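# Move floor cartons onto the shelf at the aisle's end

## Task

Pick up every carton lying on the aisle floor and set it on a shelf at the far end of the aisle. Each carton must rest on the shelf surface itself (not stacked on another carton), sit level, and stay within the shelf's edges. The robot must not tip over or finish leaning, and a carton counts only if it stays put without the robot holding it when the scene ends.

## Robot and tools

ROBOT. A Hello Robot Stretch 4, about 1.6 m tall: an omni-wheel base (rim within 0.23 m of the base origin), a lift on a mast, one arm reaching forward, a wrist with yaw, pitch and roll, and a two-finger gripper. Cameras: head_camera, head_left_camera, head_right_camera (fisheye), wrist_camera. Loose objects may occasionally get a brief shove from outside.

FRAMES. Base frame: origin on the floor below the base centre, x forward, y left, z up. hand_pose is reported in it (a point between the open fingertips; its printed value may be slightly wrong). Odometry frame is the base frame at scene start; base_odometry counts wheel turns only, so slip shows as travel. Heading is positive to the left, -3.142 to 3.142.

TOOLS.
execute_actions: arguments "actions" (a list with exactly one action, or empty to just get state and images) and optional "cameras" (list of names or "all"; omitted or null means all; [] means none). One action may contain "base", "joints" or both, plus optional "pace" and "contact_limits"; or {"end_of_arm": "enable_torque"} by itself, which re-powers wrist or gripper motors that shut off. Motions in an action start together.
- "base": one relative command, measured from the base's position in the latest reported state: {"translate_m": d} straight, forward positive, -2 to 2 m; {"strafe_m": d} sideways, left positive, -2 to 2 m; {"rotate_rad": d} in place, counter-clockwise positive, -3.2 to 3.2.
- "joints": absolute targets by name: lift_m 0 to 1.2; arm_m 0 to 0.55 (extension); wrist_yaw_rad -1.134 to 4.276 (0 forward, + left, 3.14 stowed; above 3.4 the arm may block); wrist_pitch_rad -1.117 to 4.259 (0 level, 1.57 pointing down); wrist_roll_rad -1.117 to 4.259 (0 fingers level, + clockwise viewed from behind); gripper_m -0.038 to 0.141 (fingertip gap in metres; negative squeezes the tips together). Done tolerances: ±0.004 for metre joints, ±0.02 yaw and roll, ±0.05 pitch. Targets past a joint's range are clipped and reported; any other bad value or unknown key rejects the whole call with no motion.
- "pace": "slow", "default", "fast", "max" (base 0.1/0.3/0.4/0.6 m/s, 1/2/3/4 rad/s; with lift above 0.2 speeds are further capped, down to 0.3 m/s and 1 rad/s at lift 1.2).
- "contact_limits": {"arm_m": value 0 to 0.75}, how hard the arm may push before a contact stop; default 0.5.
No action runs more than 15 s. Joints or base left out of an action may still be pushing toward an earlier target without showing it. If a result reports a stop, the remaining execute_actions, wait and finished_scene calls in that reply are skipped.
wait: {"seconds": 0 to 10}; commands nothing, returns state and images.
zoom_image: {"camera": name, "region": [x0, y0, x1, y1]} in pixels of that camera's latest full image, top-left origin, at most 504x504.
finished_scene: {"scene": 1 or 2}; ends the scene irreversibly once the last command has been held, reports success and gives the next task. Ending a reply without a tool call ends all remaining scenes.

Abnormal resting effort suggests a load or contact; a load in a level gripper shifts wrist_pitch_rad effort.

GRIPPING. Command gripper_m below the carton's width; lower squeezes harder and pulls the object toward the wrist. The reading and "done" don't confirm a grasp; a firm squeeze (command 0 or above) shows in gripper effort. Stuck fingertips on a surface: raise the lift. Unfold at start with lift_m 0.4 and wrist_yaw_rad 0 together.

CAUTIONS. Don't drive or turn with over 1 kg held and arm_m above 0.2, especially fast; steady pushing or pulling, a high gripper or high contact limit can tip the robot. Over ~2 kg in a level gripper can fault the wrist. Avoid drops, slams, hard hits and knocking cartons over; release cartons flat and fully on the shelf, then move away. Camera calibration (K, distortion, T_world_to_cam from base frame) is given per camera, with small per-scene errors that grow for the wrist camera on an extended arm.

Each tool is called after "Call:" as a command line: name --argument value for each argument, lists and objects as JSON in quotes; but a table of rows of numbers goes row by row, as --pt "numbers of a row", without its own name.

## Session

Call:
execute_actions --actions '[]'

Scene clock: 0.00 s.
base_odometry: x=+0.000 y=+0.000 heading=+0.000 (m, m, rad; odometry frame)
turned_by_wheels: +0.000 (rad since the last result)
turned_by_imu: +0.000 (rad since the last result)
base_tilt: forward=+0.3 right=+0.0 (deg)
lidar_m: 1.18 1.30 2.28 2.26 1.13 1.15 0.86 1.91 1.47 1.45 1.57 1.22
base_status: not commanded
joint_positions: lift_m=+0.155 arm_m=+0.000 wrist_yaw_rad=+3.128 wrist_pitch_rad=+0.014 wrist_roll_rad=-0.009 gripper_m=+0.057
joint_status: not commanded
motor_effort: lift_m=+20 arm_m=+0 wrist_yaw_rad=+2 wrist_pitch_rad=-4 wrist_roll_rad=+0 gripper_m=-4 wheel_0=+1 wheel_1=+0 wheel_2=+0 (%)
hand_pose: x=-0.1161 y=+0.0913 z=+0.3295 quat_wxyz=(+0.007, -0.007, -0.005, +1.000) (m; base frame)
wrist_depth_mm: - 135 268 960 - - 1366 / - 116 141 991 - - 1205 / - 124 160 991 - 1921 1308 / 138 138 1025 1008 - 1921 1366 / 1661 1983 1025 991 - 1808 1182 / 1025 1138 195 991 200 1118 1078 / 759 750 809 107 842 768 842
pictures: head_camera, head_left_camera, head_right_camera, wrist_camera
Images, in order (width x height): head_camera 420x560, head_left_camera 420x672, head_right_camera 420x672, wrist_camera 616x392.

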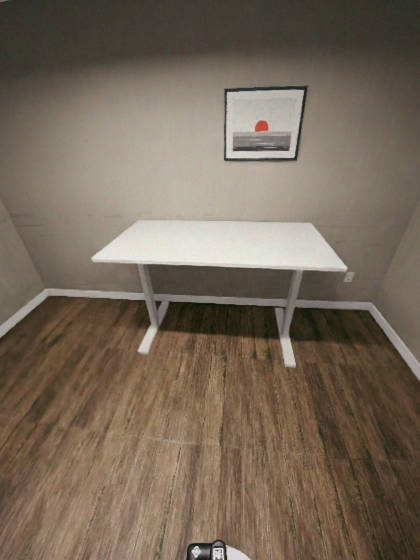

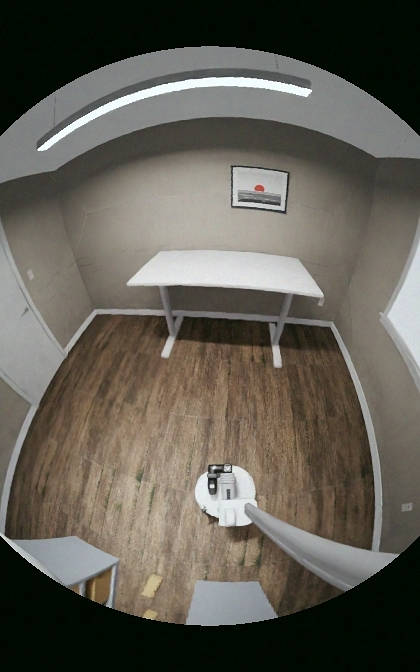

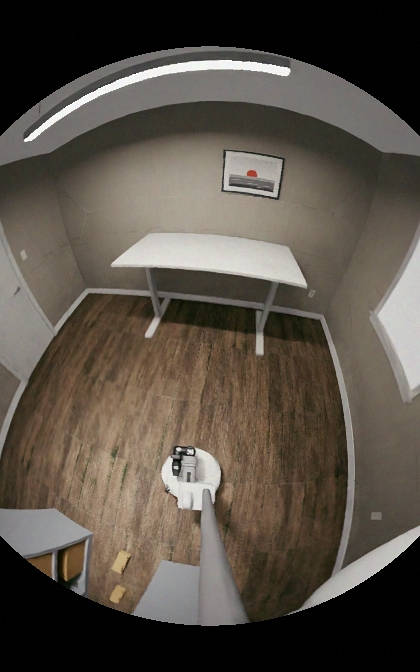

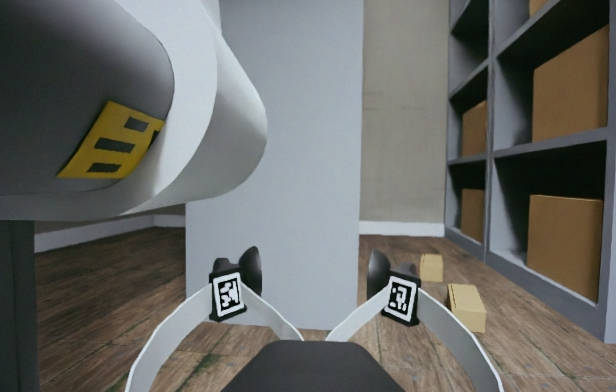

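Call:
execute_actions --actions '[{"base":{"strafe_m":0.55},"joints":{"lift_m":0.4,"wrist_yaw_rad":0,"gripper_m":0.14},"pace":"fast"}]' --cameras '[]'

Call:
execute_actions --actions '[{"base":{"rotate_rad":3.11},"joints":{"wrist_pitch_rad":0.8}}]'

Scene clock: 6.17 s.
base_odometry: x=+0.000 y=+0.550 heading=+0.000 (m, m, rad; odometry frame)
turned_by_wheels: +0.000 (rad since the last result)
turned_by_imu: +0.001 (rad since the last result)
base_tilt: forward=+0.3 right=+0.0 (deg)
lidar_m: 1.25 2.22 1.74 1.72 1.87 0.82 1.21 0.92 2.05 2.00 1.64 1.27
base_status: done
joint_positions: lift_m=+0.400 arm_m=+0.000 wrist_yaw_rad=+0.000 wrist_pitch_rad=+0.014 wrist_roll_rad=-0.009 gripper_m=+0.140
joint_status: all done
motor_effort: lift_m=+22(24) arm_m=+0(0) wrist_yaw_rad=-3(8) wrist_pitch_rad=-4(5) wrist_roll_rad=+0(1) gripper_m=+2(5) wheel_0=+2(11) wheel_1=-1(9) wheel_2=+0(1) (%)
hand_pose: x=+0.4597 y=-0.0873 z=+0.5741 quat_wxyz=(+1.000, -0.005, +0.007, +0.000) (m; base frame)
wrist_depth_mm: 1983 1921 1863 1808 1708 1708 1661 / - 1983 1921 1229 1205 1182 1138 / - 1921 1863 1863 1756 1756 1708 / - 1983 1921 1808 1808 1756 1661 / - 1983 1921 1863 1808 1708 1708 / 1756 1537 1576 1576 1618 212 1708 / 1281 1255 1281 107 1336 1308 1397
pictures: none
No camera images: the call's "cameras" was empty. Leave "cameras" out to get every camera's image.

Scene clock: 9.00 s.
base_odometry: x=+0.000 y=+0.550 heading=+3.110 (m, m, rad; odometry frame)
turned_by_wheels: +3.110 (rad since the last result)
turned_by_imu: +3.185 (rad since the last result)
base_tilt: forward=+0.3 right=+0.0 (deg)
lidar_m: 1.04 0.91 2.02 1.99 1.67 1.28 1.27 2.23 1.73 1.71 1.87 0.81
base_status: done
joint_positions: lift_m=+0.400 arm_m=+0.000 wrist_yaw_rad=+0.000 wrist_pitch_rad=+0.802 wrist_roll_rad=-0.009 gripper_m=+0.140
joint_status: all done
motor_effort: lift_m=+21(22) arm_m=-1(0) wrist_yaw_rad=-1(0) wrist_pitch_rad=-3(3) wrist_roll_rad=+1(1) gripper_m=+0(1) wheel_0=-1(6) wheel_1=+0(5) wheel_2=+0(7) (%)
hand_pose: x=+0.3718 y=-0.0874 z=+0.3708 quat_wxyz=(+0.921, -0.004, +0.390, +0.002) (m; base frame)
wrist_depth_mm: 647 904 1205 1229 1138 544 530 / 715 904 1025 991 960 603 580 / 820 866 842 878 831 676 654 / 768 768 768 768 768 741 732 / 676 683 676 683 676 676 683 / 603 585 585 609 585 212 609 / 554 549 554 107 559 549 554
pictures: head_camera, head_left_camera, head_right_camera, wrist_camera
camera_calibration (this result's frames):
wrist_camera: T_world_to_cam=[[0.032805, -0.999402, -0.0109518, -0.0878023], [-0.740621, -0.0169498, -0.671709, 0.576172], [0.671122, 0.0301466, -0.740734, 0.255262], [0, 0, 0, 1]] pos_world=[0.258293, -0.0856791, 0.57514]
Images, in order (width x height): head_camera 420x560, head_left_camera 420x672, head_right_camera 420x672, wrist_camera 616x392.

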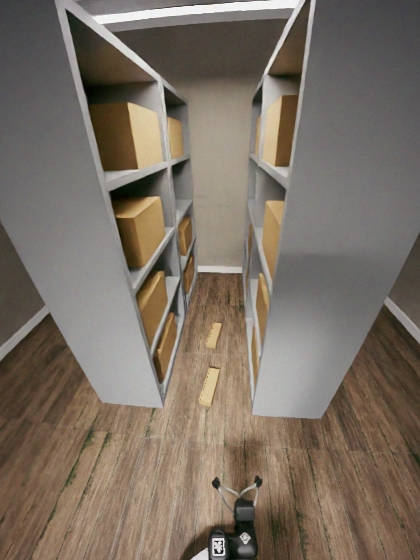

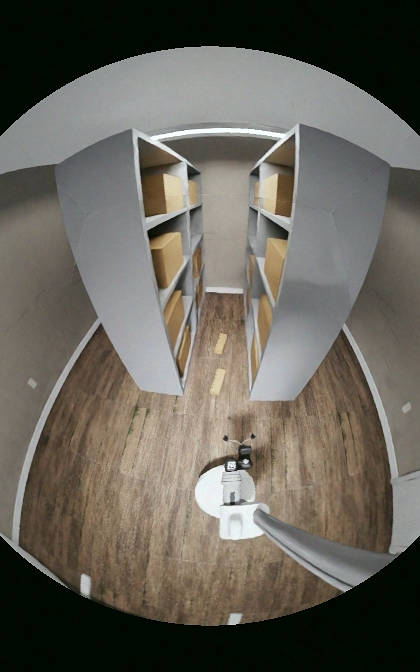

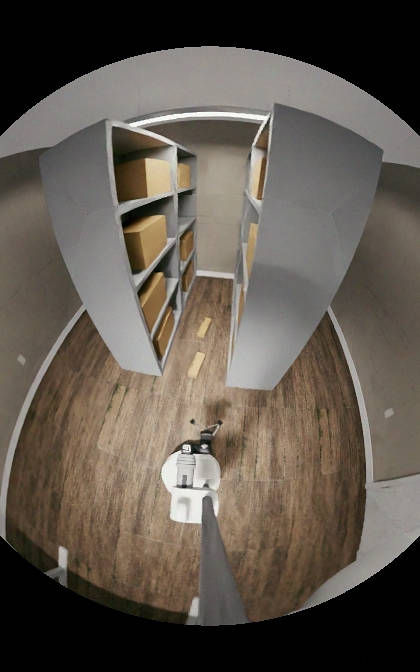

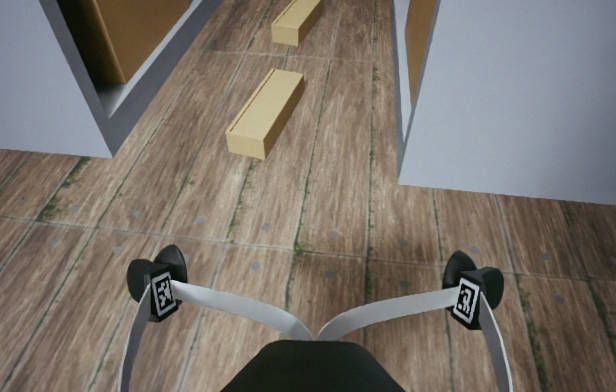

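Call:
execute_actions --actions '[{"base":{"rotate_rad":-0.093},"joints":{"wrist_pitch_rad":1.57,"wrist_yaw_rad":1.57,"wrist_roll_rad":1.72,"arm_m":0.3}}]' --cameras '[]'

Call:
execute_actions --actions '[{"base":{"strafe_m":0.135}}]' --cameras '[]'

Call:
execute_actions --actions '[{"base":{"translate_m":0.43},"joints":{"lift_m":0.26}}]' --cameras '["head_camera","wrist_camera"]'

Scene clock: 26.93 s.
base_odometry: x=+0.000 y=+0.550 heading=+3.017 (m, m, rad; odometry frame)
turned_by_wheels: -0.093 (rad since the last result)
turned_by_imu: -0.095 (rad since the last result)
base_tilt: forward=+0.3 right=+0.0 (deg)
lidar_m: 0.83 0.92 1.16 1.99 2.03 1.31 1.27 2.17 1.82 1.72 1.79 0.84
base_status: done
joint_positions: lift_m=+0.400 arm_m=+0.299 wrist_yaw_rad=+1.569 wrist_pitch_rad=+1.570 wrist_roll_rad=+1.719 gripper_m=+0.140
joint_status: all done
motor_effort: lift_m=+22(21) arm_m=+8(9) wrist_yaw_rad=+0(9) wrist_pitch_rad=+3(1) wrist_roll_rad=+3(6) gripper_m=+0(5) wheel_0=+1(5) wheel_1=+0(4) wheel_2=-3(4) (%)
hand_pose: x=+0.5568 y=+0.0002 z=+0.2896 quat_wxyz=(+0.705, +0.053, +0.705, -0.053) (m; base frame)
wrist_depth_mm: 512 504 504 500 496 492 492 / 512 508 508 504 500 496 492 / 517 512 512 508 504 500 500 / 521 521 512 508 508 504 504 / 525 517 517 517 508 508 504 / 525 521 521 517 512 212 504 / 530 525 525 107 521 517 512
pictures: none
No camera images: the call's "cameras" was empty. Leave "cameras" out to get every camera's image.

Scene clock: 28.60 s.
base_odometry: x=-0.017 y=+0.416 heading=+3.017 (m, m, rad; odometry frame)
turned_by_wheels: +0.000 (rad since the last result)
turned_by_imu: +0.000 (rad since the last result)
base_tilt: forward=+0.4 right=+0.0 (deg)
lidar_m: 1.17 0.85 1.92 1.85 1.90 1.32 1.28 1.37 1.94 1.86 1.94 0.86
base_status: done
joint_positions: lift_m=+0.400 arm_m=+0.299 wrist_yaw_rad=+1.570 wrist_pitch_rad=+1.570 wrist_roll_rad=+1.719 gripper_m=+0.140
joint_status: not commanded
motor_effort: lift_m=+22(22) arm_m=+8(8) wrist_yaw_rad=-1(2) wrist_pitch_rad=+2(3) wrist_roll_rad=+3(3) gripper_m=+0(2) wheel_0=+2(8) wheel_1=+0(8) wheel_2=-1(2) (%)
hand_pose: x=+0.5568 y=+0.0001 z=+0.2896 quat_wxyz=(+0.705, +0.053, +0.705, -0.053) (m; base frame)
wrist_depth_mm: 492 508 500 500 496 492 488 / 512 508 504 504 500 496 496 / 517 512 508 504 504 500 496 / 521 517 517 508 508 504 500 / 521 517 517 517 512 508 504 / 530 525 521 517 512 211 508 / 530 530 525 107 521 517 512
pictures: none
No camera images: the call's "cameras" was empty. Leave "cameras" out to get every camera's image.

Scene clock: 31.50 s.
base_odometry: x=-0.443 y=+0.469 heading=+3.017 (m, m, rad; odometry frame)
turned_by_wheels: +0.000 (rad since the last result)
turned_by_imu: -0.001 (rad since the last result)
base_tilt: forward=+0.4 right=+0.0 (deg)
lidar_m: 1.18 0.48 0.56 1.85 1.92 1.76 2.09 2.61 1.98 1.86 0.54 0.48
base_status: done
joint_positions: lift_m=+0.260 arm_m=+0.299 wrist_yaw_rad=+1.570 wrist_pitch_rad=+1.570 wrist_roll_rad=+1.719 gripper_m=+0.140
joint_status: all done
motor_effort: lift_m=+18(21) arm_m=+8(8) wrist_yaw_rad=+1(0) wrist_pitch_rad=+3(3) wrist_roll_rad=+2(3) gripper_m=-4(2) wheel_0=-1(5) wheel_1=-1(6) wheel_2=+0(8) (%)
hand_pose: x=+0.5569 y=+0.0001 z=+0.1499 quat_wxyz=(+0.705, +0.053, +0.705, -0.053) (m; base frame)
wrist_depth_mm: 370 366 366 362 362 357 357 / 373 370 368 309 362 359 357 / 373 373 370 310 364 362 362 / 377 375 373 312 366 366 364 / 382 377 375 315 370 366 366 / 382 382 375 317 317 211 370 / 384 382 379 107 375 375 373
pictures: head_camera, wrist_camera
camera_calibration (this result's frames):
wrist_camera: T_world_to_cam=[[-0.142716, -0.989266, -0.0313813, 0.0919842], [-0.989373, 0.141697, 0.0326046, 0.599216], [-0.027808, 0.035701, -0.998976, 0.392715], [0, 0, 0, 1]] pos_world=[0.616896, -0.00793078, 0.375663]
Images, in order (width x height): head_camera 420x560, wrist_camera 616x392.

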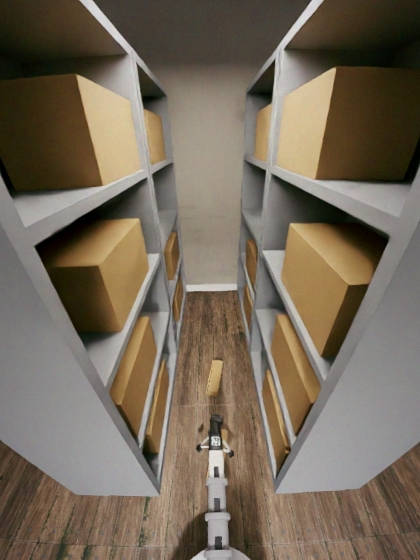

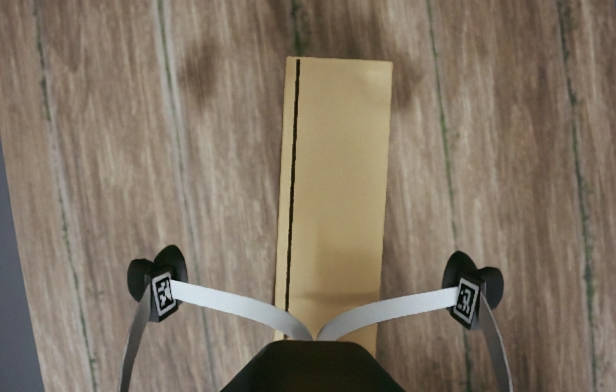

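Call:
execute_actions --actions '[{"base":{"strafe_m":-0.012},"joints":{"lift_m":0.155,"wrist_roll_rad":1.77,"gripper_m":0.12}}]' --cameras '["wrist_camera"]'

Call:
execute_actions --actions '[{"joints":{"gripper_m":0.03}}]' --cameras '[]'

Call:
execute_actions --actions '[{"joints":{"lift_m":0.2}}]' --cameras '["head_left_camera","wrist_camera"]'

Scene clock: 40.03 s.
base_odometry: x=-0.442 y=+0.481 heading=+3.017 (m, m, rad; odometry frame)
turned_by_wheels: +0.000 (rad since the last result)
turned_by_imu: +0.000 (rad since the last result)
base_tilt: forward=+0.4 right=+0.0 (deg)
lidar_m: 1.14 0.48 0.54 1.86 1.94 1.76 2.07 2.60 1.93 1.85 0.55 0.48
base_status: done
joint_positions: lift_m=+0.155 arm_m=+0.299 wrist_yaw_rad=+1.570 wrist_pitch_rad=+1.570 wrist_roll_rad=+1.769 gripper_m=+0.120
joint_status: all done
motor_effort: lift_m=+17(18) arm_m=+8(8) wrist_yaw_rad=+0(2) wrist_pitch_rad=+2(2) wrist_roll_rad=+2(4) gripper_m=-1(2) wheel_0=+1(5) wheel_1=+0(7) wheel_2=-1(0) (%)
hand_pose: x=+0.5569 y=+0.0001 z=+0.0450 quat_wxyz=(+0.704, +0.071, +0.704, -0.070) (m; base frame)
wrist_depth_mm: 264 263 260 204 256 256 255 / 266 265 263 205 259 258 257 / 267 265 265 207 260 259 258 / 271 268 267 208 263 262 260 / 273 271 268 210 223 264 263 / 273 273 212 211 211 265 265 / 277 274 272 107 268 267 266
pictures: wrist_camera
camera_calibration (this result's frames):
wrist_camera: T_world_to_cam=[[-0.191959, -0.980901, -0.0313748, 0.116112], [-0.981058, 0.190945, 0.0326439, 0.598001], [-0.0260296, 0.0370468, -0.998974, 0.286875], [0, 0, 0, 1]] pos_world=[0.61643, -0.010919, 0.270703]
Images, in order (width x height): wrist_camera 616x392.

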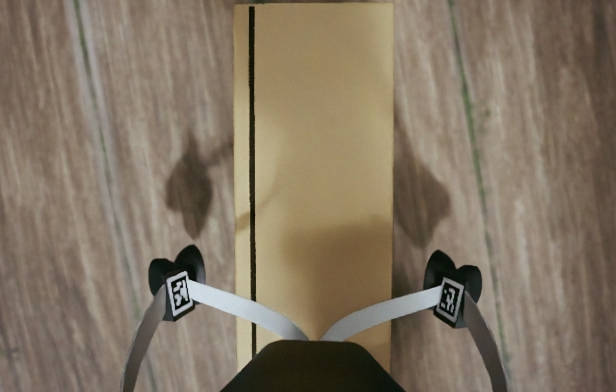

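Scene clock: 41.80 s.
base_odometry: x=-0.442 y=+0.481 heading=+3.017 (m, m, rad; odometry frame)
turned_by_wheels: +0.000 (rad since the last result)
turned_by_imu: +0.000 (rad since the last result)
base_tilt: forward=+0.3 right=+0.0 (deg)
lidar_m: 1.17 0.50 0.56 1.87 1.94 1.76 2.08 2.60 1.94 1.86 0.55 0.44
base_status: not commanded
joint_positions: lift_m=+0.155 arm_m=+0.299 wrist_yaw_rad=+1.570 wrist_pitch_rad=+1.570 wrist_roll_rad=+1.769 gripper_m=+0.030
joint_status: all done
motor_effort: lift_m=+17(17) arm_m=+8(8) wrist_yaw_rad=+2(2) wrist_pitch_rad=+2(2) wrist_roll_rad=+2(3) gripper_m=-19(23) wheel_0=+0(1) wheel_1=+0(1) wheel_2=+0(1) (%)
hand_pose: x=+0.5569 y=+0.0001 z=+0.0450 quat_wxyz=(+0.704, +0.071, +0.704, -0.070) (m; base frame)
wrist_depth_mm: 264 263 260 187 187 256 255 / 266 265 262 189 189 258 257 / 268 266 265 190 190 259 258 / 270 268 265 192 191 262 260 / 272 271 194 193 193 264 263 / 274 271 195 195 193 179 264 / 276 274 273 107 268 267 266
pictures: none
No camera images: the call's "cameras" was empty. Leave "cameras" out to get every camera's image.

Scene clock: 42.87 s.
base_odometry: x=-0.442 y=+0.481 heading=+3.017 (m, m, rad; odometry frame)
turned_by_wheels: +0.000 (rad since the last result)
turned_by_imu: +0.000 (rad since the last result)
base_tilt: forward=+0.4 right=+0.0 (deg)
lidar_m: 0.43 0.48 0.56 1.87 1.95 1.75 2.05 2.61 1.95 1.84 0.54 0.49
base_status: not commanded
joint_positions: lift_m=+0.200 arm_m=+0.299 wrist_yaw_rad=+1.570 wrist_pitch_rad=+1.570 wrist_roll_rad=+1.769 gripper_m=+0.030
joint_status: all done
motor_effort: lift_m=+23(24) arm_m=+8(8) wrist_yaw_rad=+1(1) wrist_pitch_rad=+2(3) wrist_roll_rad=+2(3) gripper_m=-20(18) wheel_0=+0(0) wheel_1=+0(0) wheel_2=+0(0) (%)
hand_pose: x=+0.5569 y=+0.0001 z=+0.0895 quat_wxyz=(+0.704, +0.071, +0.704, -0.070) (m; base frame)
wrist_depth_mm: 309 306 304 188 187 300 298 / 310 309 307 189 189 301 300 / 312 312 309 190 190 304 303 / 315 314 312 191 191 304 304 / 319 317 195 193 193 307 307 / 322 317 195 195 193 179 309 / 322 322 319 107 312 312 312
pictures: head_left_camera, wrist_camera
camera_calibration (this result's frames):
wrist_camera: T_world_to_cam=[[-0.19196, -0.980901, -0.0313748, 0.11751], [-0.981057, 0.190947, 0.0326439, 0.596549], [-0.0260295, 0.0370468, -0.998974, 0.331356], [0, 0, 0, 1]] pos_world=[0.616431, -0.0109191, 0.315229]
Images, in order (width x height): head_left_camera 420x672, wrist_camera 616x392.

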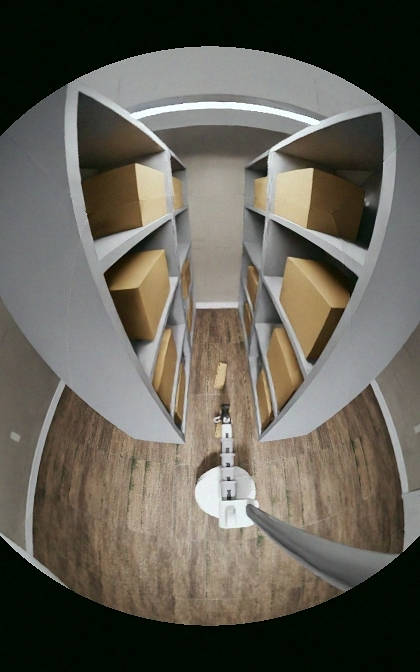

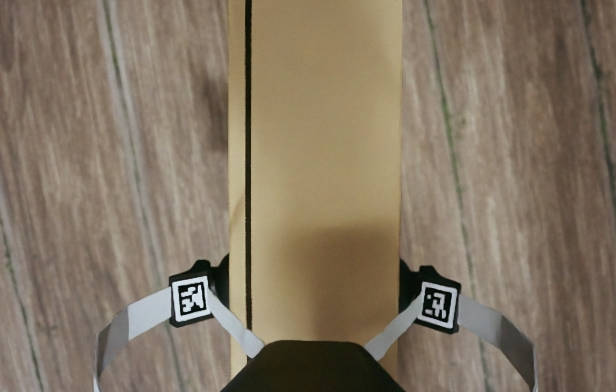

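Call:
execute_actions --actions '[{"base":{"translate_m":-0.3},"joints":{"arm_m":0.2,"wrist_roll_rad":1.57},"pace":"fast"}]' --cameras '[]'

Call:
execute_actions --actions '[{"base":{"strafe_m":-0.35},"joints":{"lift_m":0.158},"pace":"fast"}]' --cameras '[]'

Call:
execute_actions --actions '[{"joints":{"gripper_m":0.14}}]' --cameras '[]'

Call:
execute_actions --actions '[{"joints":{"lift_m":0.26,"wrist_roll_rad":1.75}}]' --cameras '[]'

Call:
execute_actions --actions '[{"base":{"strafe_m":0.36},"joints":{"arm_m":0.4},"pace":"fast"}]' --cameras '[]'

Call:
execute_actions --actions '[{"base":{"translate_m":0.7},"pace":"fast"}]' --cameras '["head_camera","wrist_camera"]'

Scene clock: 56.27 s.
base_odometry: x=-0.144 y=+0.444 heading=+3.017 (m, m, rad; odometry frame)
turned_by_wheels: +0.000 (rad since the last result)
turned_by_imu: +0.001 (rad since the last result)
base_tilt: forward=+0.3 right=+0.0 (deg)
lidar_m: 0.37 0.73 0.96 1.85 1.93 1.45 1.43 1.50 1.92 1.83 0.97 0.73
base_status: done
joint_positions: lift_m=+0.200 arm_m=+0.201 wrist_yaw_rad=+1.570 wrist_pitch_rad=+1.570 wrist_roll_rad=+1.571 gripper_m=+0.030
joint_status: all done
motor_effort: lift_m=+23(23) arm_m=-9(10) wrist_yaw_rad=+1(1) wrist_pitch_rad=+2(2) wrist_roll_rad=-1(4) gripper_m=-22(19) wheel_0=+1(7) wheel_1=+2(5) wheel_2=-2(8) (%)
hand_pose: x=+0.4598 y=+0.0001 z=+0.0895 quat_wxyz=(+0.707, +0.001, +0.707, +0.000) (m; base frame)
wrist_depth_mm: 310 307 306 187 187 300 298 / 312 309 309 189 189 303 301 / 315 312 310 190 190 306 301 / 317 315 312 191 191 306 306 / 319 317 195 193 193 307 307 / 322 317 194 195 193 179 309 / 324 322 320 107 314 312 310
pictures: none
No camera images: the call's "cameras" was empty. Leave "cameras" out to get every camera's image.

Scene clock: 58.37 s.
base_odometry: x=-0.101 y=+0.791 heading=+3.017 (m, m, rad; odometry frame)
turned_by_wheels: +0.000 (rad since the last result)
turned_by_imu: +0.001 (rad since the last result)
base_tilt: forward=+0.4 right=+0.1 (deg)
lidar_m: 0.67 0.94 0.97 2.22 2.29 1.43 1.45 2.19 1.51 1.49 1.57 0.70
base_status: done
joint_positions: lift_m=+0.158 arm_m=+0.201 wrist_yaw_rad=+1.570 wrist_pitch_rad=+1.570 wrist_roll_rad=+1.571 gripper_m=+0.030
joint_status: all done
motor_effort: lift_m=+19(21) arm_m=-8(8) wrist_yaw_rad=+0(2) wrist_pitch_rad=+3(3) wrist_roll_rad=-1(2) gripper_m=-18(22) wheel_0=+1(12) wheel_1=+3(10) wheel_2=-1(3) (%)
hand_pose: x=+0.4598 y=+0.0001 z=+0.0479 quat_wxyz=(+0.707, +0.001, +0.707, +0.000) (m; base frame)
wrist_depth_mm: 268 266 264 187 187 260 258 / 270 268 267 189 189 262 260 / 272 270 268 190 190 264 262 / 273 272 270 191 191 266 264 / 276 274 195 193 193 267 265 / 278 274 195 195 193 179 267 / 281 277 276 107 272 272 268
pictures: none
No camera images: the call's "cameras" was empty. Leave "cameras" out to get every camera's image.

Scene clock: 60.47 s.
base_odometry: x=-0.101 y=+0.791 heading=+3.017 (m, m, rad; odometry frame)
turned_by_wheels: +0.000 (rad since the last result)
turned_by_imu: +0.000 (rad since the last result)
base_tilt: forward=+0.4 right=+0.0 (deg)
lidar_m: 0.67 0.95 0.97 2.21 2.28 1.46 1.43 2.14 1.52 1.51 1.56 0.68
base_status: not commanded
joint_positions: lift_m=+0.158 arm_m=+0.201 wrist_yaw_rad=+1.570 wrist_pitch_rad=+1.570 wrist_roll_rad=+1.571 gripper_m=+0.140
joint_status: all done
motor_effort: lift_m=+18(18) arm_m=-8(8) wrist_yaw_rad=+1(1) wrist_pitch_rad=+4(2) wrist_roll_rad=-1(1) gripper_m=+0(19) wheel_0=+1(1) wheel_1=+2(3) wheel_2=-1(0) (%)
hand_pose: x=+0.4598 y=+0.0001 z=+0.0479 quat_wxyz=(+0.707, +0.001, +0.707, +0.000) (m; base frame)
wrist_depth_mm: 268 267 264 208 260 259 258 / 270 268 267 209 262 262 259 / 272 271 270 211 265 263 263 / 274 272 271 212 266 265 264 / 277 273 272 213 268 267 266 / 278 276 216 214 214 212 267 / 281 278 276 107 272 271 270
pictures: none
No camera images: the call's "cameras" was empty. Leave "cameras" out to get every camera's image.

Scene clock: 61.93 s.
base_odometry: x=-0.101 y=+0.791 heading=+3.017 (m, m, rad; odometry frame)
turned_by_wheels: +0.000 (rad since the last result)
turned_by_imu: +0.000 (rad since the last result)
base_tilt: forward=+0.4 right=+0.1 (deg)
lidar_m: 0.67 0.95 0.98 2.22 2.27 1.46 1.43 2.15 1.53 1.50 1.56 0.69
base_status: not commanded
joint_positions: lift_m=+0.260 arm_m=+0.201 wrist_yaw_rad=+1.570 wrist_pitch_rad=+1.570 wrist_roll_rad=+1.749 gripper_m=+0.140
joint_status: all done
motor_effort: lift_m=+22(23) arm_m=-8(8) wrist_yaw_rad=+1(3) wrist_pitch_rad=+2(3) wrist_roll_rad=+2(4) gripper_m=+1(3) wheel_0=+0(0) wheel_1=+2(2) wheel_2=-2(1) (%)
hand_pose: x=+0.4598 y=+0.0001 z=+0.1495 quat_wxyz=(+0.704, +0.064, +0.704, -0.063) (m; base frame)
wrist_depth_mm: 370 368 364 364 362 357 355 / 373 368 368 309 364 362 359 / 375 373 370 310 366 364 362 / 377 375 373 314 368 366 364 / 379 377 377 317 370 368 366 / 382 379 377 317 319 211 370 / 387 384 382 107 375 375 373
pictures: none
No camera images: the call's "cameras" was empty. Leave "cameras" out to get every camera's image.

Scene clock: 64.07 s.
base_odometry: x=-0.145 y=+0.434 heading=+3.017 (m, m, rad; odometry frame)
turned_by_wheels: +0.000 (rad since the last result)
turned_by_imu: +0.000 (rad since the last result)
base_tilt: forward=+0.4 right=+0.0 (deg)
lidar_m: 1.18 0.73 0.99 1.85 1.93 1.45 1.42 1.49 1.95 1.85 0.98 0.75
base_status: done
joint_positions: lift_m=+0.260 arm_m=+0.399 wrist_yaw_rad=+1.570 wrist_pitch_rad=+1.570 wrist_roll_rad=+1.749 gripper_m=+0.140
joint_status: all done
motor_effort: lift_m=+22(23) arm_m=+8(8) wrist_yaw_rad=+0(0) wrist_pitch_rad=+2(3) wrist_roll_rad=+2(1) gripper_m=+1(1) wheel_0=+2(10) wheel_1=-1(10) wheel_2=-2(2) (%)
hand_pose: x=+0.6569 y=+0.0001 z=+0.1496 quat_wxyz=(+0.704, +0.064, +0.704, -0.063) (m; base frame)
wrist_depth_mm: 368 366 364 362 359 357 355 / 370 368 366 364 362 359 359 / 373 373 370 366 364 364 362 / 377 375 373 370 368 364 362 / 379 377 375 373 370 368 366 / 382 379 377 375 370 211 368 / 384 382 379 107 375 373 373
pictures: none
No camera images: the call's "cameras" was empty. Leave "cameras" out to get every camera's image.

Scene clock: 67.10 s.
base_odometry: x=-0.840 y=+0.521 heading=+3.017 (m, m, rad; odometry frame)
turned_by_wheels: +0.000 (rad since the last result)
turned_by_imu: -0.001 (rad since the last result)
base_tilt: forward=+0.4 right=+0.0 (deg)
lidar_m: 1.18 0.41 0.29 0.27 1.94 2.22 2.48 2.65 1.97 0.28 0.30 0.41
base_status: done
joint_positions: lift_m=+0.260 arm_m=+0.399 wrist_yaw_rad=+1.570 wrist_pitch_rad=+1.570 wrist_roll_rad=+1.749 gripper_m=+0.140
joint_status: not commanded
motor_effort: lift_m=+23(22) arm_m=+8(9) wrist_yaw_rad=+3(2) wrist_pitch_rad=+3(3) wrist_roll_rad=+2(3) gripper_m=-1(1) wheel_0=+1(7) wheel_1=-1(5) wheel_2=+2(12) (%)
hand_pose: x=+0.6569 y=+0.0001 z=+0.1496 quat_wxyz=(+0.704, +0.064, +0.704, -0.063) (m; base frame)
wrist_depth_mm: 368 366 364 362 359 357 357 / 370 368 368 307 362 359 359 / 373 370 368 310 364 364 362 / 377 375 373 314 366 366 364 / 379 377 375 314 370 368 366 / 382 379 377 317 317 211 368 / 384 382 379 107 375 375 373
pictures: head_camera, wrist_camera
camera_calibration (this result's frames):
wrist_camera: T_world_to_cam=[[-0.172254, -0.984555, -0.0313041, 0.125622], [-0.984689, 0.171241, 0.0326155, 0.695096], [-0.0267512, 0.0364429, -0.998978, 0.394449], [0, 0, 0, 1]] pos_world=[0.716644, -0.00972167, 0.375307]
Images, in order (width x height): head_camera 420x560, wrist_camera 616x392.

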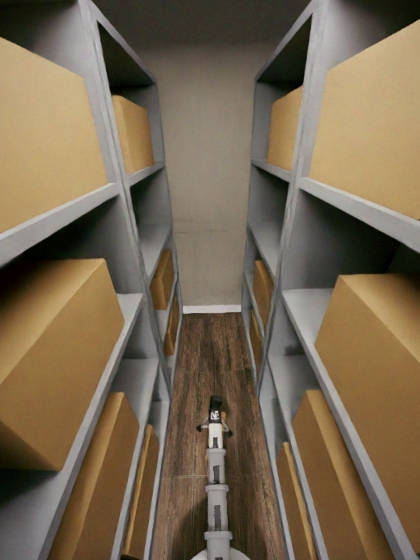

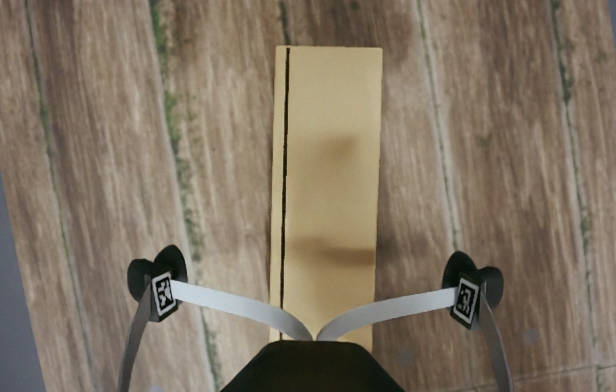

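Call:
execute_actions --actions '[{"joints":{"lift_m":0.155,"wrist_roll_rad":1.77,"gripper_m":0.12}}]' --cameras '[]'

Call:
execute_actions --actions '[{"joints":{"gripper_m":0.03}}]' --cameras '[]'

Call:
execute_actions --actions '[{"base":{"translate_m":0.7},"joints":{"lift_m":1.0,"wrist_roll_rad":1.57,"arm_m":0.2}}]'

Scene clock: 73.97 s.
base_odometry: x=-0.840 y=+0.521 heading=+3.017 (m, m, rad; odometry frame)
turned_by_wheels: +0.000 (rad since the last result)
turned_by_imu: +0.001 (rad since the last result)
base_tilt: forward=+0.4 right=+0.0 (deg)
lidar_m: 1.16 0.41 0.27 0.27 1.95 2.23 2.50 2.66 1.96 0.27 0.30 0.42
base_status: not commanded
joint_positions: lift_m=+0.155 arm_m=+0.399 wrist_yaw_rad=+1.570 wrist_pitch_rad=+1.570 wrist_roll_rad=+1.769 gripper_m=+0.120
joint_status: all done
motor_effort: lift_m=+17(23) arm_m=+8(8) wrist_yaw_rad=+1(1) wrist_pitch_rad=+2(2) wrist_roll_rad=+2(3) gripper_m=+1(1) wheel_0=+0(1) wheel_1=-1(1) wheel_2=+2(1) (%)
hand_pose: x=+0.6569 y=+0.0001 z=+0.0450 quat_wxyz=(+0.704, +0.071, +0.704, -0.070) (m; base frame)
wrist_depth_mm: 264 263 260 204 203 256 255 / 266 264 263 205 204 257 256 / 267 266 264 206 206 259 258 / 268 267 266 208 208 262 260 / 273 270 267 209 209 263 263 / 274 272 270 211 209 264 264 / 277 274 273 107 268 267 266
pictures: none
No camera images: the call's "cameras" was empty. Leave "cameras" out to get every camera's image.

Scene clock: 75.73 s.
base_odometry: x=-0.840 y=+0.521 heading=+3.017 (m, m, rad; odometry frame)
turned_by_wheels: +0.000 (rad since the last result)
turned_by_imu: +0.000 (rad since the last result)
base_tilt: forward=+0.4 right=+0.0 (deg)
lidar_m: 1.17 0.42 0.29 0.26 1.93 2.23 2.50 2.65 1.96 0.28 0.30 0.42
base_status: not commanded
joint_positions: lift_m=+0.155 arm_m=+0.399 wrist_yaw_rad=+1.570 wrist_pitch_rad=+1.570 wrist_roll_rad=+1.769 gripper_m=+0.030
joint_status: all done
motor_effort: lift_m=+18(17) arm_m=+8(8) wrist_yaw_rad=+1(1) wrist_pitch_rad=+2(3) wrist_roll_rad=+2(2) gripper_m=-20(21) wheel_0=+1(1) wheel_1=-1(1) wheel_2=+2(2) (%)
hand_pose: x=+0.6569 y=+0.0001 z=+0.0450 quat_wxyz=(+0.704, +0.071, +0.704, -0.070) (m; base frame)
wrist_depth_mm: 264 263 260 187 187 256 255 / 266 264 262 189 189 257 256 / 268 266 265 190 190 259 258 / 270 267 266 191 191 262 260 / 272 270 194 192 193 264 262 / 274 272 194 193 193 180 264 / 276 274 272 107 268 268 265
pictures: none
No camera images: the call's "cameras" was empty. Leave "cameras" out to get every camera's image.

Scene clock: 79.83 s.
base_odometry: x=-1.535 y=+0.608 heading=+3.017 (m, m, rad; odometry frame)
turned_by_wheels: +0.000 (rad since the last result)
turned_by_imu: -0.001 (rad since the last result)
base_tilt: forward=+0.3 right=+0.0 (deg)
lidar_m: 0.32 0.42 0.29 0.27 0.30 0.42 3.67 0.45 0.30 0.28 0.31 0.42
base_status: done
joint_positions: lift_m=+1.000 arm_m=+0.201 wrist_yaw_rad=+1.570 wrist_pitch_rad=+1.570 wrist_roll_rad=+1.571 gripper_m=+0.030
joint_status: all done
motor_effort: lift_m=+23(24) arm_m=-9(7) wrist_yaw_rad=+1(1) wrist_pitch_rad=+2(2) wrist_roll_rad=-2(7) gripper_m=-20(21) wheel_0=+0(5) wheel_1=-1(4) wheel_2=+2(10) (%)
hand_pose: x=+0.4598 y=+0.0001 z=+0.8895 quat_wxyz=(+0.707, +0.001, +0.707, +0.000) (m; base frame)
wrist_depth_mm: 452 750 991 187 187 1008 517 / 455 759 917 189 189 768 517 / 585 768 917 190 190 768 517 / 591 1060 1042 191 191 759 517 / 591 917 194 192 193 768 512 / 597 591 194 194 193 180 574 / 496 661 1078 107 1042 759 500
pictures: head_camera, head_left_camera, head_right_camera, wrist_camera
camera_calibration (this result's frames):
wrist_camera: T_world_to_cam=[[0.00564568, -0.999494, -0.0313147, 0.0330529], [-0.99945, -0.00666327, 0.032487, 0.483846], [-0.0326792, 0.0311141, -0.998981, 1.13108], [0, 0, 0, 1]] pos_world=[0.520356, 0.00106754, 1.11525]
Images, in order (width x height): head_camera 420x560, head_left_camera 420x672, head_right_camera 420x672, wrist_camera 616x392.

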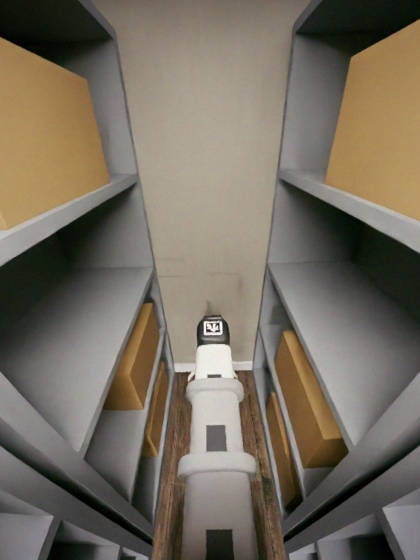

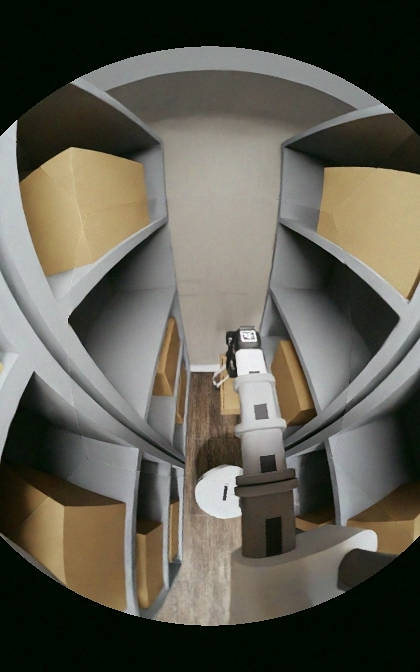

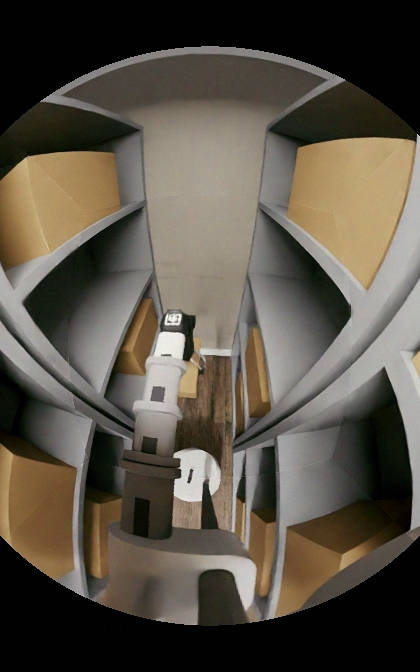

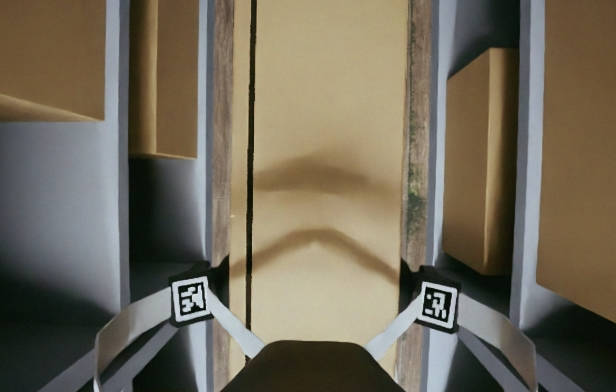

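Call:
execute_actions --actions '[{"base":{"translate_m":0.55},"joints":{"lift_m":1.16,"wrist_roll_rad":0.8,"wrist_yaw_rad":0.8,"arm_m":0}}]' --cameras '[]'

Call:
execute_actions --actions '[{"base":{"rotate_rad":1.535},"joints":{"wrist_roll_rad":2.37},"pace":"slow"}]'

Scene clock: 93.50 s.
base_odometry: x=-2.080 y=+0.676 heading=+3.017 (m, m, rad; odometry frame)
turned_by_wheels: +0.000 (rad since the last result)
turned_by_imu: +0.000 (rad since the last result)
base_tilt: forward=+0.3 right=+0.0 (deg)
lidar_m: 0.30 0.41 0.30 0.27 0.29 0.42 1.21 0.45 0.31 0.27 0.31 0.31
base_status: done
joint_positions: lift_m=+1.160 arm_m=+0.002 wrist_yaw_rad=+0.800 wrist_pitch_rad=+1.570 wrist_roll_rad=+0.801 gripper_m=+0.030
joint_status: all done
motor_effort: lift_m=+22(23) arm_m=-8(9) wrist_yaw_rad=+0(4) wrist_pitch_rad=+2(2) wrist_roll_rad=-1(3) gripper_m=-23(18) wheel_0=+1(6) wheel_1=+0(4) wheel_2=+1(9) (%)
hand_pose: x=+0.2355 y=-0.0608 z=+1.0495 quat_wxyz=(+0.707, +0.000, +0.707, +0.000) (m; base frame)
wrist_depth_mm: 647 741 768 187 187 715 683 / 544 750 1078 189 189 715 723 / 549 750 1098 190 190 732 723 / 554 759 1118 191 191 732 723 / 554 768 194 192 192 615 462 / 554 668 194 194 193 179 466 / 768 904 1182 107 931 603 466
pictures: none
No camera images: the call's "cameras" was empty. Leave "cameras" out to get every camera's image.

Scene clock: 96.33 s.
base_odometry: x=-2.080 y=+0.676 heading=-1.731 (m, m, rad; odometry frame)
turned_by_wheels: +1.535 (rad since the last result)
turned_by_imu: +1.572 (rad since the last result)
base_tilt: forward=+0.3 right=+0.0 (deg)
lidar_m: 0.25 0.28 0.37 1.05 0.41 0.30 0.28 0.30 0.42 0.58 0.27 0.25
base_status: done
joint_positions: lift_m=+1.160 arm_m=+0.002 wrist_yaw_rad=+0.800 wrist_pitch_rad=+1.570 wrist_roll_rad=+2.369 gripper_m=+0.030
joint_status: all done
motor_effort: lift_m=+23(23) arm_m=-9(9) wrist_yaw_rad=-1(0) wrist_pitch_rad=+3(2) wrist_roll_rad=+2(6) gripper_m=-20(21) wheel_0=-3(3) wheel_1=+0(4) wheel_2=-2(6) (%)
hand_pose: x=+0.2355 y=-0.0607 z=+1.0495 quat_wxyz=(+0.500, +0.500, +0.500, -0.499) (m; base frame)
wrist_depth_mm: 278 277 276 187 187 1182 1160 / 281 279 278 189 189 1229 1160 / 282 281 279 190 190 1229 976 / 286 282 282 191 191 1042 512 / 287 286 194 192 192 1118 917 / 290 286 194 194 193 179 931 / 291 290 289 107 1308 1229 842
pictures: head_camera, head_left_camera, head_right_camera, wrist_camera
camera_calibration (this result's frames):
wrist_camera: T_world_to_cam=[[-0.999484, -0.00792998, -0.0311272, 0.275254], [-0.0089582, 0.999414, 0.0330337, 0.0813335], [0.030847, 0.0332955, -0.998969, 1.27067], [0, 0, 0, 1]] pos_world=[0.236644, -0.121411, 1.27524]
Images, in order (width x height): head_camera 420x560, head_left_camera 420x672, head_right_camera 420x672, wrist_camera 616x392.

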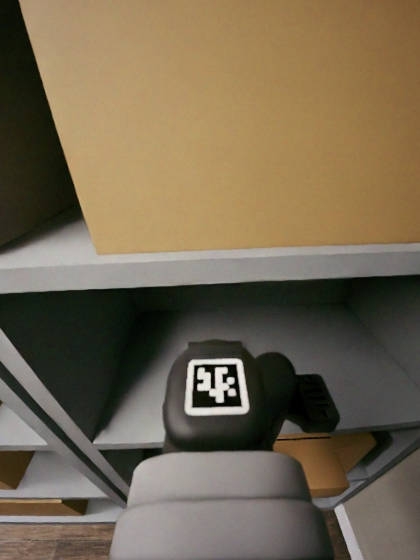

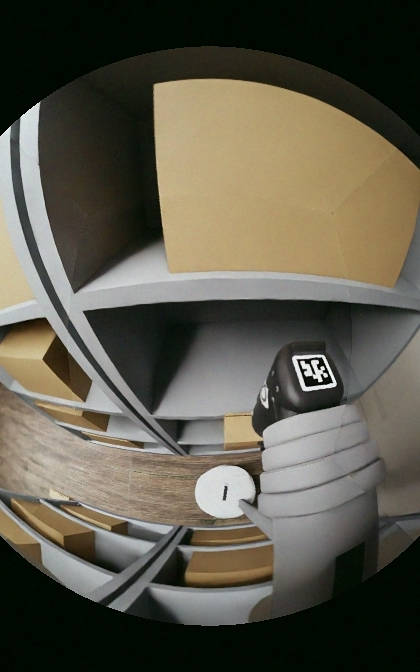

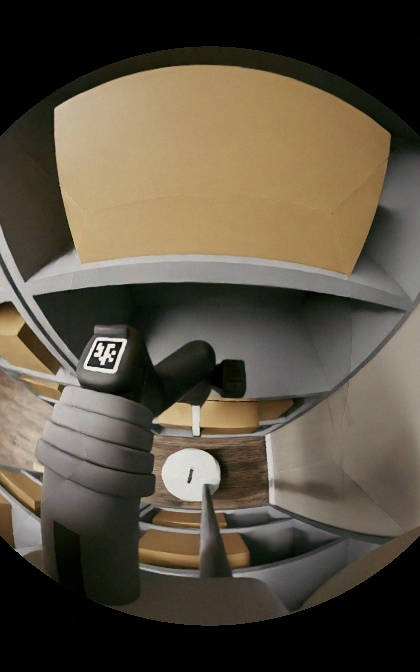

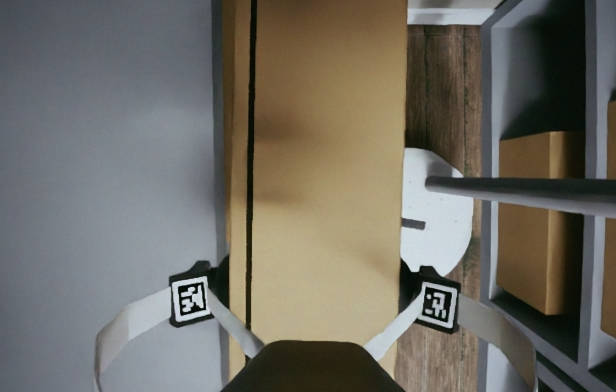

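Call:
execute_actions --actions '[{"joints":{"lift_m":1.143,"wrist_roll_rad":3.14,"wrist_yaw_rad":1.57,"arm_m":0.13},"contact_limits":{"arm_m":0.15},"pace":"slow"}]'

Scene clock: 103.97 s.
base_odometry: x=-2.080 y=+0.676 heading=-1.732 (m, m, rad; odometry frame)
turned_by_wheels: +0.000 (rad since the last result)
turned_by_imu: +0.005 (rad since the last result)
base_tilt: forward=+0.2 right=+0.1 (deg)
lidar_m: 0.30 0.30 0.40 1.07 0.44 0.30 0.27 0.30 0.44 0.58 0.42 0.30
base_status: not commanded
joint_positions: lift_m=+1.143 arm_m=+0.112 wrist_yaw_rad=+1.570 wrist_pitch_rad=+1.570 wrist_roll_rad=+3.139 gripper_m=+0.030
joint_status: arm_m contact_stop (moved +0.110 of +0.128); the others done
on_its_own: arm_m is slack since a contact_stop (your +0.130 is given up)
motor_effort: lift_m=+20(21) arm_m=+0(18) wrist_yaw_rad=-1(9) wrist_pitch_rad=+3(4) wrist_roll_rad=+0(5) gripper_m=-18(19) wheel_0=+0(2) wheel_1=+4(4) wheel_2=-11(12) (%)
contact_limits: arm_m 0.15
hand_pose: x=+0.3703 y=+0.0002 z=+1.0327 quat_wxyz=(+0.500, +0.500, +0.500, -0.500) (m; base frame)
wrist_depth_mm: 260 259 258 187 187 1229 1138 / 263 262 260 189 188 1229 1138 / 265 264 263 190 189 1025 960 / 266 266 265 191 191 1042 1060 / 268 268 194 193 192 1042 1060 / 271 270 194 194 193 180 1098 / 274 273 271 107 1281 1255 1182
pictures: head_camera, head_left_camera, head_right_camera, wrist_camera
camera_calibration (this result's frames):
wrist_camera: T_world_to_cam=[[-0.999505, -0.00730771, -0.0306004, 0.40938], [-0.00832942, 0.999408, 0.0333954, 0.0216325], [0.0303383, 0.0336337, -0.998974, 1.24791], [0, 0, 0, 1]] pos_world=[0.371498, -0.0605998, 1.25843]
Images, in order (width x height): head_camera 420x560, head_left_camera 420x672, head_right_camera 420x672, wrist_camera 616x392.

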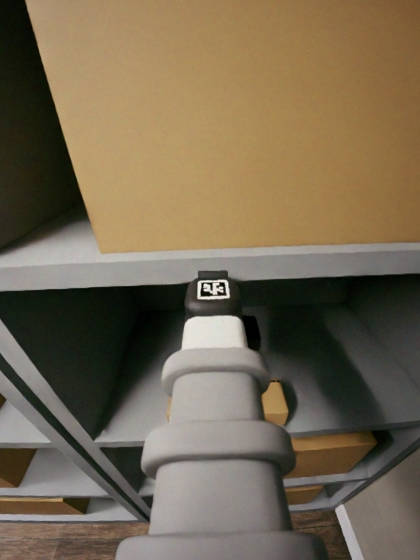

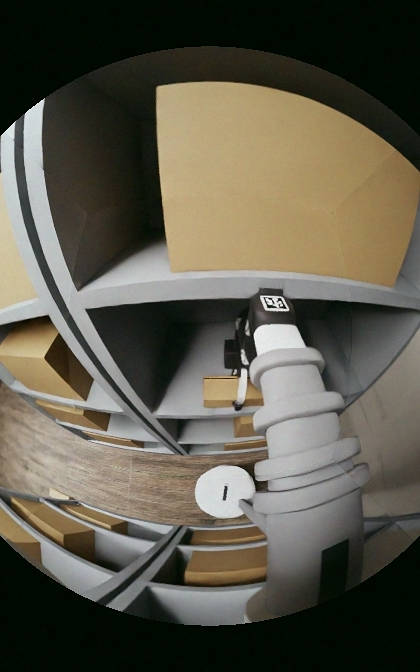

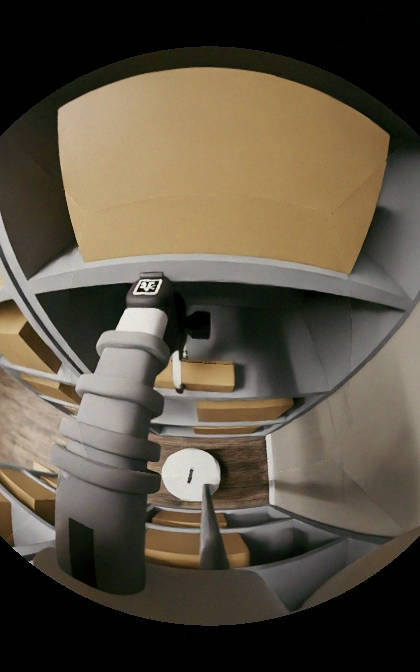

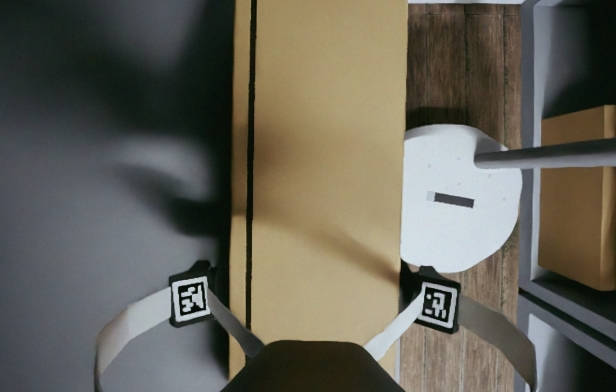

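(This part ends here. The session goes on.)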